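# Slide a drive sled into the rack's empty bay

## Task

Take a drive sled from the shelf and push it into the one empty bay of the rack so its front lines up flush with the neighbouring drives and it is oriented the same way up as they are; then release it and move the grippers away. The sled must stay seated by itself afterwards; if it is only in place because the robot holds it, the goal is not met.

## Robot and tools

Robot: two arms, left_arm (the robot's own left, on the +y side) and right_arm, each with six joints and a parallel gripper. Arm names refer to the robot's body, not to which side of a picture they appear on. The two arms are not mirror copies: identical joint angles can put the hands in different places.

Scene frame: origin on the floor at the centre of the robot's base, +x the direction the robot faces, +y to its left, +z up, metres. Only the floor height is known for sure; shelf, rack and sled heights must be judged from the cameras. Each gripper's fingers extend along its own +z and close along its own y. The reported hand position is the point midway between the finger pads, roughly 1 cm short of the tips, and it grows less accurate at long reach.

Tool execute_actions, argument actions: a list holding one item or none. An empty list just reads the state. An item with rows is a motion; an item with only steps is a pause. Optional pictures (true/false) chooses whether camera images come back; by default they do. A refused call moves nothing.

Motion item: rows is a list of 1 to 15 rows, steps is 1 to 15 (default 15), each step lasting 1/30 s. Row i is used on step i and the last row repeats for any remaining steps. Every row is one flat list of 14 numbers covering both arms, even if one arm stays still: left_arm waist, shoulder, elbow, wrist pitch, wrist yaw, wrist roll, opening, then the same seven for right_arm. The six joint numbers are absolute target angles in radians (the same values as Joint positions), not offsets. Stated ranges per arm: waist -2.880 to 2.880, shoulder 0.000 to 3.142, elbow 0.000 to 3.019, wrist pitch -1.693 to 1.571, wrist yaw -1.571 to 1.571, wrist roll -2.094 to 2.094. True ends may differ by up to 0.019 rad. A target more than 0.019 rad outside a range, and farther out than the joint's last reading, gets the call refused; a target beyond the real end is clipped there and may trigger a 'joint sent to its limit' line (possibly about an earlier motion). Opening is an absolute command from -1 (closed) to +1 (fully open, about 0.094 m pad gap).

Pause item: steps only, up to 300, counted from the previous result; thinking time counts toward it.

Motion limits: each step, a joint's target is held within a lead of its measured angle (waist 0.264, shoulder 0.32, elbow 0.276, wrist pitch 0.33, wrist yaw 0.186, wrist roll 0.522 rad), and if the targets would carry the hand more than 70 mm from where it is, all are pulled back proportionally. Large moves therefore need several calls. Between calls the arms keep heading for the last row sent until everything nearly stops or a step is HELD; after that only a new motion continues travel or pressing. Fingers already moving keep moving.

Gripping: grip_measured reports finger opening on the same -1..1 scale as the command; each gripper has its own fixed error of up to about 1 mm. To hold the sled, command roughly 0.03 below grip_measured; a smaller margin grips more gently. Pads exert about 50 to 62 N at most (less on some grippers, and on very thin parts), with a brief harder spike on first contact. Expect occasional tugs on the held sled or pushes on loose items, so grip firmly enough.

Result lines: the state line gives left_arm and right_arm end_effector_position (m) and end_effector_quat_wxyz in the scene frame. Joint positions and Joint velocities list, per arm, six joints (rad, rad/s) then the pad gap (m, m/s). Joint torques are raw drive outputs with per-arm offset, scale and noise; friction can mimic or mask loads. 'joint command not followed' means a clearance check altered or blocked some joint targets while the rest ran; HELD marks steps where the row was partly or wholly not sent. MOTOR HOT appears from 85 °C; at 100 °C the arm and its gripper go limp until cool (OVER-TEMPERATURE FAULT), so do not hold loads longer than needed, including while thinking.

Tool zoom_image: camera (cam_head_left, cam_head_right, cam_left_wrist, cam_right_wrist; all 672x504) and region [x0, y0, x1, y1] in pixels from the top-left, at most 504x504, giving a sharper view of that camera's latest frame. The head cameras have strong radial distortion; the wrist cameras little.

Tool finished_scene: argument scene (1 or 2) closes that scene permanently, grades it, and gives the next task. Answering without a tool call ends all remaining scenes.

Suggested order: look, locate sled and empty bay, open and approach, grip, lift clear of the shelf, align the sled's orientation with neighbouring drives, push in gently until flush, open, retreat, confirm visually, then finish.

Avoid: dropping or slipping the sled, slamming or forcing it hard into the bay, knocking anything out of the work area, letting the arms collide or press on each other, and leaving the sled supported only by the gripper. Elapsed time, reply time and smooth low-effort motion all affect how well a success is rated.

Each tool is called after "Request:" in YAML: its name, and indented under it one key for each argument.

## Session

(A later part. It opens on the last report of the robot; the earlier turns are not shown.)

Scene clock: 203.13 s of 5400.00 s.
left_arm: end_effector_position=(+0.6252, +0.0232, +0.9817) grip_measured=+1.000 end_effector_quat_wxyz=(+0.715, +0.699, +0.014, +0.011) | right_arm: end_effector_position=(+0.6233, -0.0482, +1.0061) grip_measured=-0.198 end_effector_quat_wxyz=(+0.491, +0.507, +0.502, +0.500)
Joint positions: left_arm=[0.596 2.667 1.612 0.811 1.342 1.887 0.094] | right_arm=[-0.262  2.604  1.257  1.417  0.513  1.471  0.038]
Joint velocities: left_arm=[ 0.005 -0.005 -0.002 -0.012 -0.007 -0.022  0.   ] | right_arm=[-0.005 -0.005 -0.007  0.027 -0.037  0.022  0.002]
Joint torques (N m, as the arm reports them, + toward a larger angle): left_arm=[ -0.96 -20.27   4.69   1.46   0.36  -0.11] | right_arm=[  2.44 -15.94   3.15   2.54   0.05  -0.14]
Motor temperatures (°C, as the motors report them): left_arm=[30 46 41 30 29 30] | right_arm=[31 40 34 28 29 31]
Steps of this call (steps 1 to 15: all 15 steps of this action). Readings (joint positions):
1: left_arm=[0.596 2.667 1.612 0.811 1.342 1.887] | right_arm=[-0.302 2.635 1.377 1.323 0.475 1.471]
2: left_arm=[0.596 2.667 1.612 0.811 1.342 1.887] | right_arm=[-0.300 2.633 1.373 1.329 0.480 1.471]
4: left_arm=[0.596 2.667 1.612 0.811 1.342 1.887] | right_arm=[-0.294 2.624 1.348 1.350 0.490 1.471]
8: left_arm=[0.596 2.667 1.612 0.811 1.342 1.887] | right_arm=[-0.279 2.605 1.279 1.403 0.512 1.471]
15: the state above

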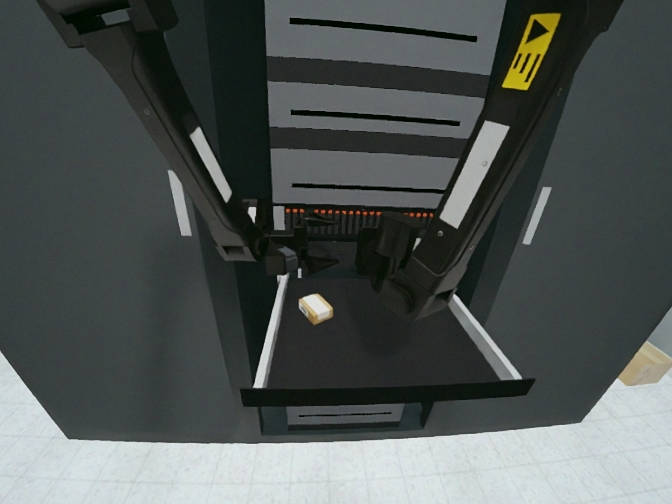

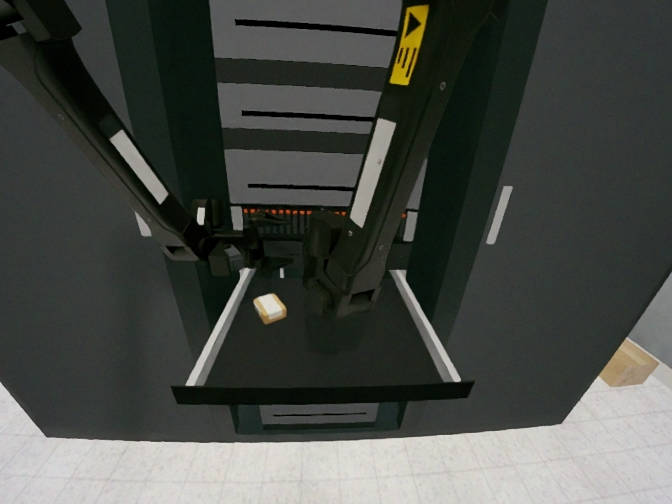

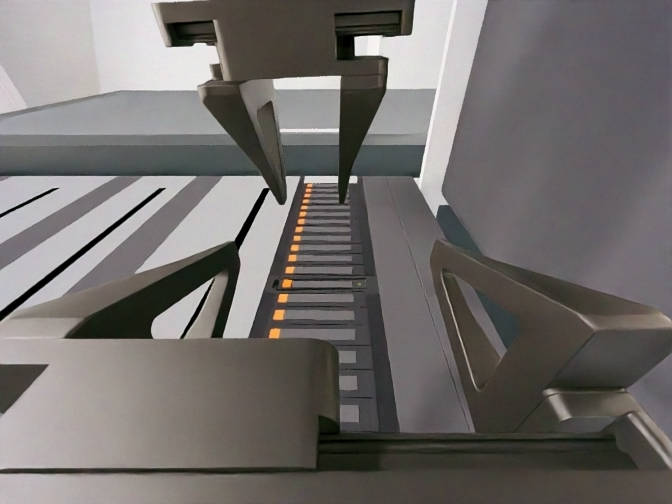

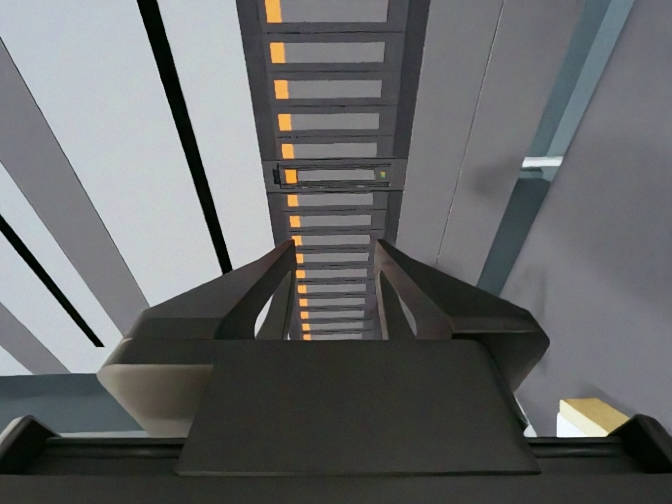

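Request:
execute_actions:
  actions:
    - {"rows": [[0.593,2.662,1.600,0.822,1.340,1.887,1.0,-0.245,2.587,1.248,1.445,0.518,1.475,-0.2],[0.590,2.657,1.586,0.833,1.337,1.887,1.0,-0.237,2.586,1.240,1.449,0.521,1.475,-0.2],[0.586,2.652,1.571,0.845,1.334,1.887,1.0,-0.229,2.585,1.232,1.454,0.524,1.475,-0.2],[0.582,2.647,1.556,0.857,1.331,1.887,1.0,-0.221,2.584,1.224,1.459,0.527,1.475,-0.2],[0.578,2.642,1.541,0.869,1.328,1.887,1.0,-0.212,2.583,1.215,1.464,0.530,1.475,-0.2],[0.574,2.637,1.526,0.881,1.325,1.887,1.0,-0.203,2.582,1.206,1.469,0.533,1.475,-0.2],[0.570,2.632,1.511,0.893,1.322,1.887,1.0,-0.194,2.581,1.197,1.474,0.536,1.475,-0.2],[0.566,2.627,1.496,0.905,1.319,1.887,1.0,-0.185,2.580,1.188,1.479,0.539,1.475,-0.2],[0.562,2.622,1.481,0.917,1.316,1.887,1.0,-0.176,2.579,1.179,1.484,0.542,1.475,-0.2],[0.558,2.617,1.466,0.929,1.313,1.887,1.0,-0.167,2.578,1.170,1.489,0.545,1.475,-0.2],[0.554,2.612,1.451,0.941,1.310,1.887,1.0,-0.159,2.577,1.161,1.494,0.548,1.475,-0.2],[0.550,2.607,1.436,0.952,1.306,1.887,1.0,-0.152,2.576,1.154,1.498,0.550,1.475,-0.2],[0.547,2.603,1.425,0.960,1.303,1.887,1.0,-0.148,2.575,1.150,1.500,0.550,1.475,-0.2],[0.545,2.600,1.420,0.965,1.300,1.887,1.0,-0.146,2.575,1.148,1.500,0.550,1.475,-0.2]], "steps": 15}

Scene clock: 209.90 s of 5400.00 s.
left_arm: end_effector_position=(+0.5562, +0.0125, +0.9602) grip_measured=+1.000 end_effector_quat_wxyz=(+0.707, +0.707, +0.031, -0.011) | right_arm: end_effector_position=(+0.5621, -0.0083, +1.0011) grip_measured=-0.198 end_effector_quat_wxyz=(+0.468, +0.491, +0.531, +0.508)
Joint positions: left_arm=[0.56  2.646 1.419 0.924 1.306 1.887 0.094] | right_arm=[-0.157  2.598  1.156  1.474  0.546  1.471  0.038]
Joint velocities: left_arm=[-0.171 -0.112 -0.208  0.144  0.022 -0.007  0.   ] | right_arm=[ 0.259 -0.005 -0.1    0.037 -0.037  0.022  0.   ]
Joint torques (N m, as the arm reports them, + toward a larger angle): left_arm=[ -1.37 -22.64   4.34   2.58   0.14  -0.14] | right_arm=[  1.05 -15.72   2.47   2.64   0.1   -0.15]
Motor temperatures (°C, as the motors report them): left_arm=[30 46 41 30 29 30] | right_arm=[31 41 33 29 29 31]
Steps of this call (steps 1 to 15: the robot went on to your last target; steps 16 to 90: nothing new was sent; then 3.27 s passed at rest; steps 91 to 105: all 15 steps of this action). Readings (joint positions):
91: left_arm=[0.596 2.667 1.610 0.811 1.342 1.887] | right_arm=[-0.262 2.604 1.257 1.418 0.514 1.471]
92: left_arm=[0.596 2.667 1.606 0.811 1.341 1.887] | right_arm=[-0.262 2.604 1.256 1.419 0.516 1.471]
94: left_arm=[0.596 2.666 1.588 0.817 1.335 1.887] | right_arm=[-0.259 2.602 1.248 1.427 0.521 1.471]
98: left_arm=[0.593 2.663 1.523 0.853 1.325 1.887] | right_arm=[-0.235 2.599 1.213 1.446 0.534 1.471]
105: the state above

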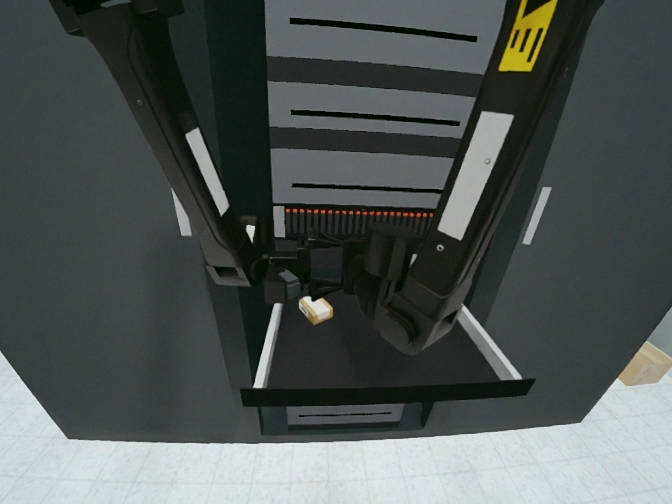

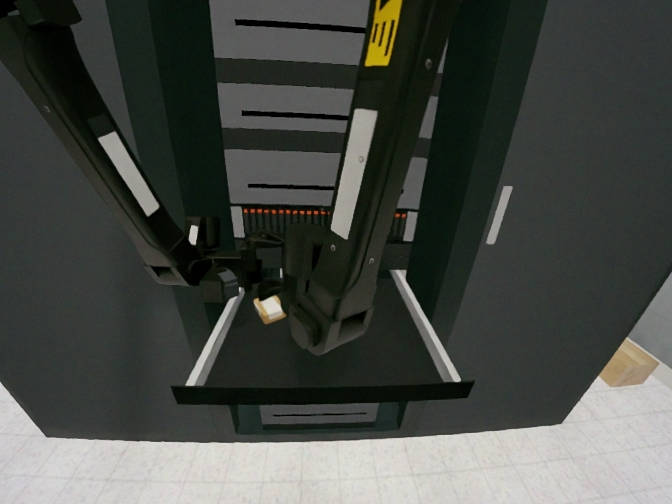

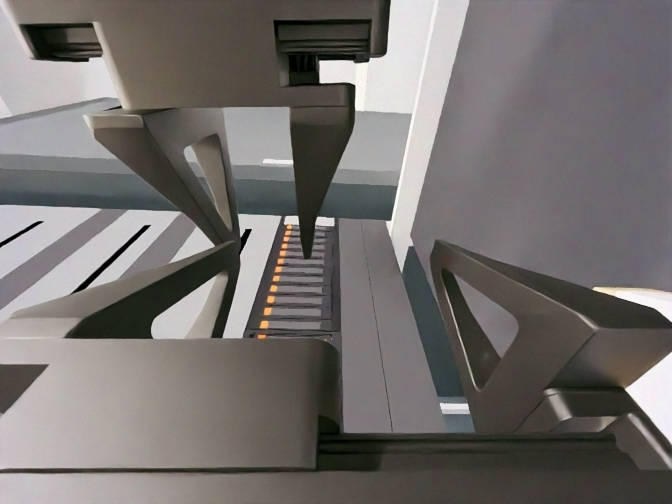

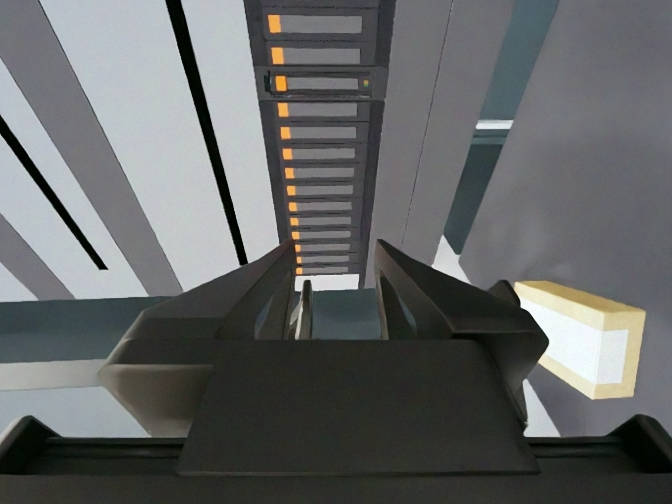

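The waist direction is the opposite of what I assumed, so I'm separating the arms now.

Request:
execute_actions:
  actions:
    - {"rows": [[0.575,2.640,1.420,0.950,1.300,1.887,1.0,-0.185,2.590,1.150,1.490,0.550,1.475,-0.2],[0.590,2.640,1.420,0.950,1.300,1.887,1.0,-0.205,2.590,1.150,1.490,0.550,1.475,-0.2],[0.600,2.640,1.420,0.950,1.300,1.887,1.0,-0.225,2.590,1.150,1.490,0.550,1.475,-0.2],[0.610,2.640,1.420,0.950,1.300,1.887,1.0,-0.245,2.590,1.150,1.490,0.550,1.475,-0.2],[0.620,2.640,1.420,0.950,1.300,1.887,1.0,-0.265,2.590,1.150,1.490,0.550,1.475,-0.2],[0.625,2.640,1.420,0.950,1.300,1.887,1.0,-0.285,2.590,1.150,1.490,0.550,1.475,-0.2],[0.630,2.640,1.420,0.950,1.300,1.887,1.0,-0.300,2.590,1.150,1.490,0.550,1.475,-0.2],[0.630,2.640,1.420,0.950,1.300,1.887,1.0,-0.315,2.590,1.150,1.490,0.550,1.475,-0.2],[0.630,2.640,1.420,0.950,1.300,1.887,1.0,-0.325,2.590,1.150,1.490,0.550,1.475,-0.2],[0.630,2.640,1.420,0.950,1.300,1.887,1.0,-0.330,2.590,1.150,1.490,0.550,1.475,-0.2]], "steps": 15}

Scene clock: 211.50 s of 5400.00 s.
left_arm: end_effector_position=(+0.5831, +0.0646, +0.9620) grip_measured=+1.000 end_effector_quat_wxyz=(+0.705, +0.707, +0.060, +0.026) | right_arm: end_effector_position=(+0.6121, -0.1277, +0.9950) grip_measured=-0.198 end_effector_quat_wxyz=(+0.518, +0.541, +0.481, +0.456)
Joint positions: left_arm=[0.648 2.632 1.413 0.934 1.301 1.887 0.094] | right_arm=[-0.353  2.588  1.153  1.481  0.55   1.472  0.038]
Joint velocities: left_arm=[-0.015  0.005  0.017  0.007 -0.007  0.051  0.   ] | right_arm=[-0.005 -0.015  0.002 -0.002  0.037 -0.007  0.   ]
Joint torques (N m, as the arm reports them, + toward a larger angle): left_arm=[ -2.69 -17.96   3.79   2.1    0.32  -0.15] | right_arm=[  3.67 -13.97   2.3    1.92  -0.04  -0.15]
Motor temperatures (°C, as the motors report them): left_arm=[30 46 41 30 29 30] | right_arm=[31 41 33 29 29 31]
Steps of this call (steps 1 to 30: the robot went on to your last target; steps 31 to 33: nothing new was sent; steps 34 to 48: all 15 steps of this action). Readings (joint positions):
34: left_arm=[0.548 2.631 1.413 0.934 1.301 1.887] | right_arm=[-0.144 2.588 1.153 1.481 0.550 1.472]
35: left_arm=[0.550 2.632 1.413 0.934 1.301 1.887] | right_arm=[-0.147 2.588 1.153 1.481 0.550 1.472]
37: left_arm=[0.560 2.632 1.413 0.934 1.301 1.887] | right_arm=[-0.165 2.588 1.153 1.481 0.550 1.472]
41: left_arm=[0.603 2.632 1.413 0.934 1.301 1.887] | right_arm=[-0.245 2.588 1.153 1.481 0.550 1.472]
48: the state above

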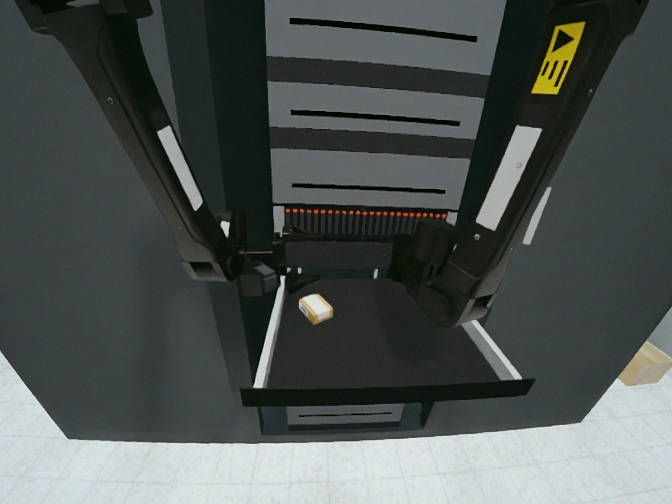

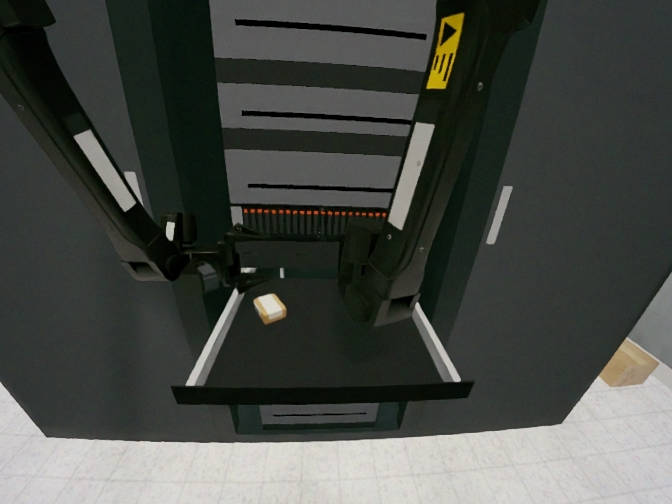

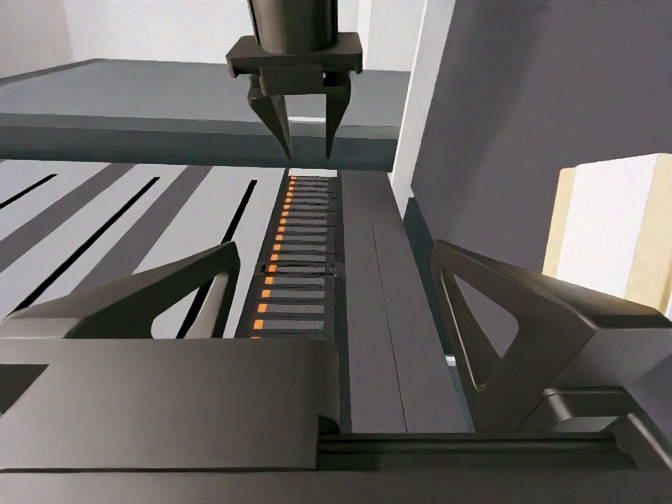

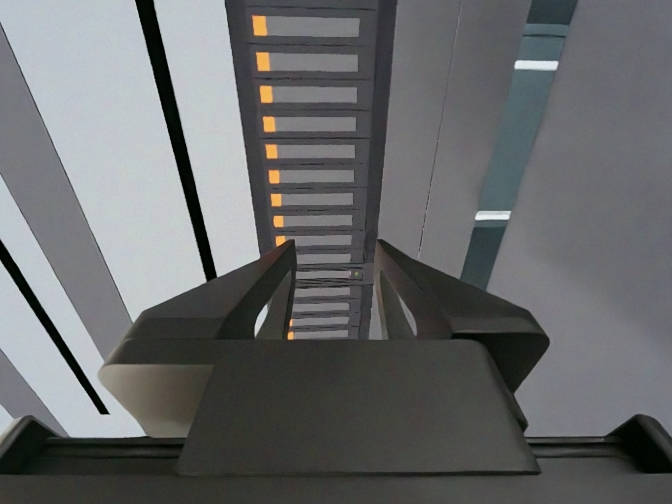

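Request:
execute_actions:
  actions:
    - {"rows": [[0.640,2.632,1.413,0.950,1.300,1.887,1.0,-0.345,2.580,1.140,1.495,0.550,1.475,-0.2],[0.640,2.632,1.413,0.950,1.300,1.887,1.0,-0.345,2.574,1.128,1.500,0.550,1.475,-0.2],[0.640,2.632,1.413,0.950,1.300,1.887,1.0,-0.345,2.568,1.115,1.505,0.550,1.475,-0.2],[0.640,2.632,1.413,0.950,1.300,1.887,1.0,-0.345,2.562,1.102,1.510,0.550,1.475,-0.2],[0.640,2.632,1.413,0.950,1.300,1.887,1.0,-0.345,2.556,1.089,1.515,0.550,1.475,-0.2],[0.640,2.632,1.413,0.950,1.300,1.887,1.0,-0.345,2.550,1.076,1.520,0.550,1.475,-0.2],[0.640,2.632,1.413,0.950,1.300,1.887,1.0,-0.345,2.544,1.063,1.525,0.550,1.475,-0.2],[0.640,2.632,1.413,0.950,1.300,1.887,1.0,-0.345,2.538,1.050,1.530,0.550,1.475,-0.2],[0.640,2.632,1.413,0.950,1.300,1.887,1.0,-0.345,2.533,1.040,1.533,0.550,1.475,-0.2],[0.640,2.632,1.413,0.950,1.300,1.887,1.0,-0.345,2.530,1.033,1.535,0.550,1.475,-0.2]], "steps": 15}

Scene clock: 213.43 s of 5400.00 s.
left_arm: end_effector_position=(+0.5805, +0.0584, +0.9627) grip_measured=+1.000 end_effector_quat_wxyz=(+0.705, +0.707, +0.056, +0.023) | right_arm: end_effector_position=(+0.5779, -0.1372, +0.9957) grip_measured=-0.198 end_effector_quat_wxyz=(+0.509, +0.542, +0.501, +0.442)
Joint positions: left_arm=[0.638 2.632 1.413 0.934 1.301 1.887 0.094] | right_arm=[-0.344  2.551  1.036  1.511  0.55   1.472  0.038]
Joint velocities: left_arm=[-0.005 -0.005  0.017 -0.012 -0.007 -0.066  0.   ] | right_arm=[-0.015 -0.054 -0.007  0.007 -0.007 -0.037 -0.002]
Joint torques (N m, as the arm reports them, + toward a larger angle): left_arm=[ -0.8  -19.19   3.53   2.19   0.31  -0.15] | right_arm=[  1.26 -14.75   1.65   2.57  -0.03  -0.15]
Motor temperatures (°C, as the motors report them): left_arm=[30 46 41 30 29 30] | right_arm=[31 41 33 29 29 31]
Steps of this call (steps 1 to 30: the robot went on to your last target; steps 31 to 43: nothing new was sent; steps 44 to 58: all 15 steps of this action). Readings (joint positions):
44: left_arm=[0.638 2.632 1.413 0.934 1.301 1.887] | right_arm=[-0.344 2.588 1.152 1.481 0.550 1.472]
45: left_arm=[0.638 2.632 1.413 0.934 1.301 1.887] | right_arm=[-0.344 2.588 1.150 1.481 0.550 1.472]
47: left_arm=[0.638 2.632 1.413 0.934 1.301 1.887] | right_arm=[-0.344 2.585 1.136 1.482 0.550 1.472]
51: left_arm=[0.638 2.632 1.413 0.934 1.301 1.887] | right_arm=[-0.344 2.572 1.080 1.496 0.550 1.472]
58: the state above

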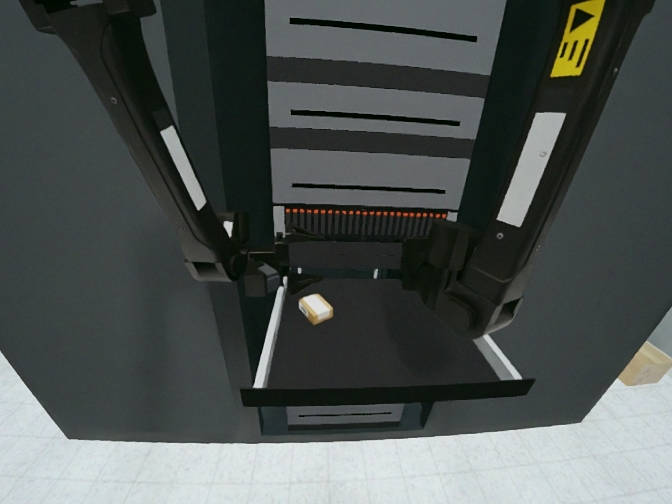

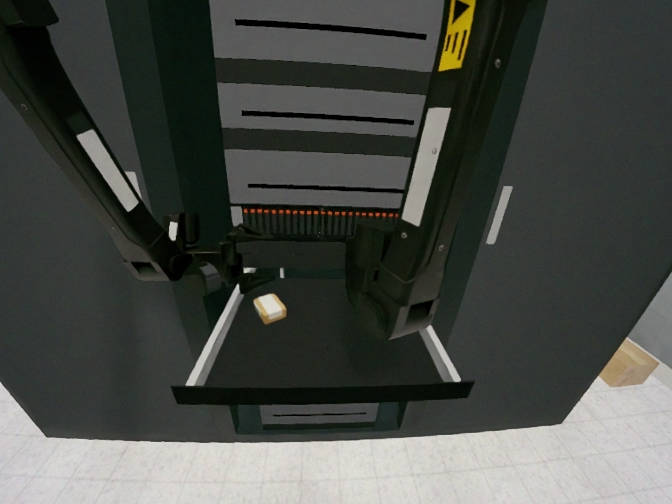

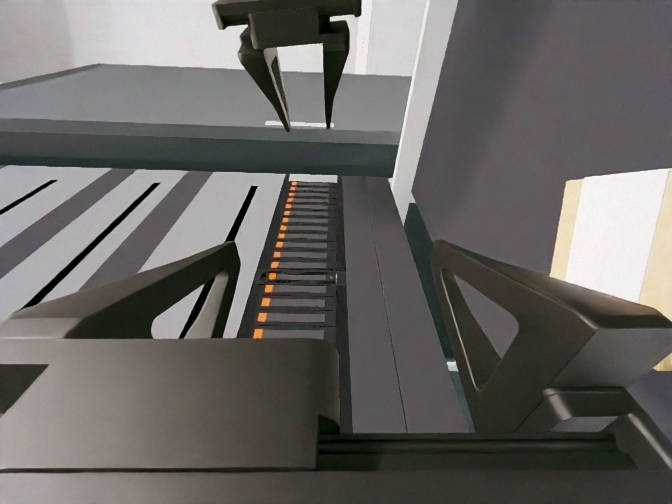

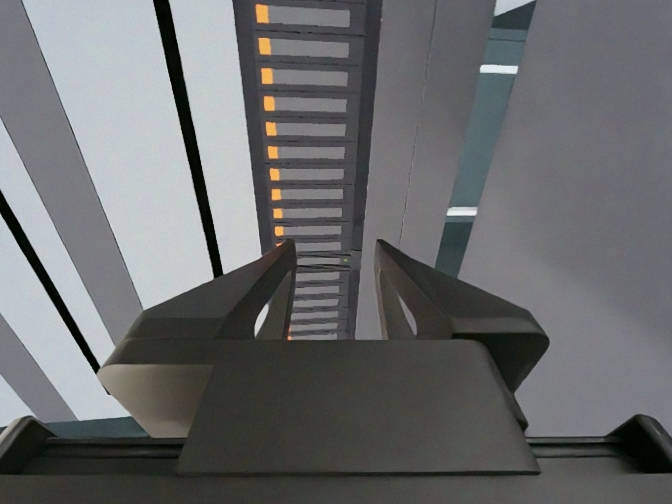

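Request:
zoom_image:
  camera: "cam_left_wrist"
  region: [245, 240, 355, 315]

Region (245, 240, 355, 315) of cam_left_wrist's 672x504 image, scaled by 4.582, with more detail than that image has; it fills the top 344 rows of this view, and the rest is white.

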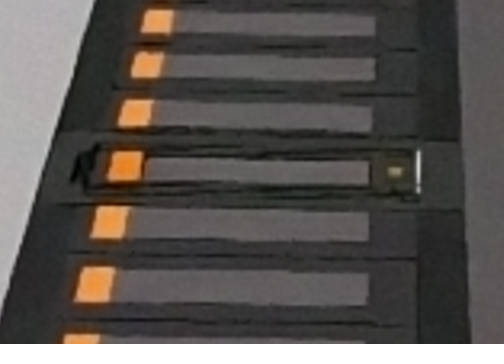

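Request:
finished_scene:
  scene: 2

The scene is finished: the task was done.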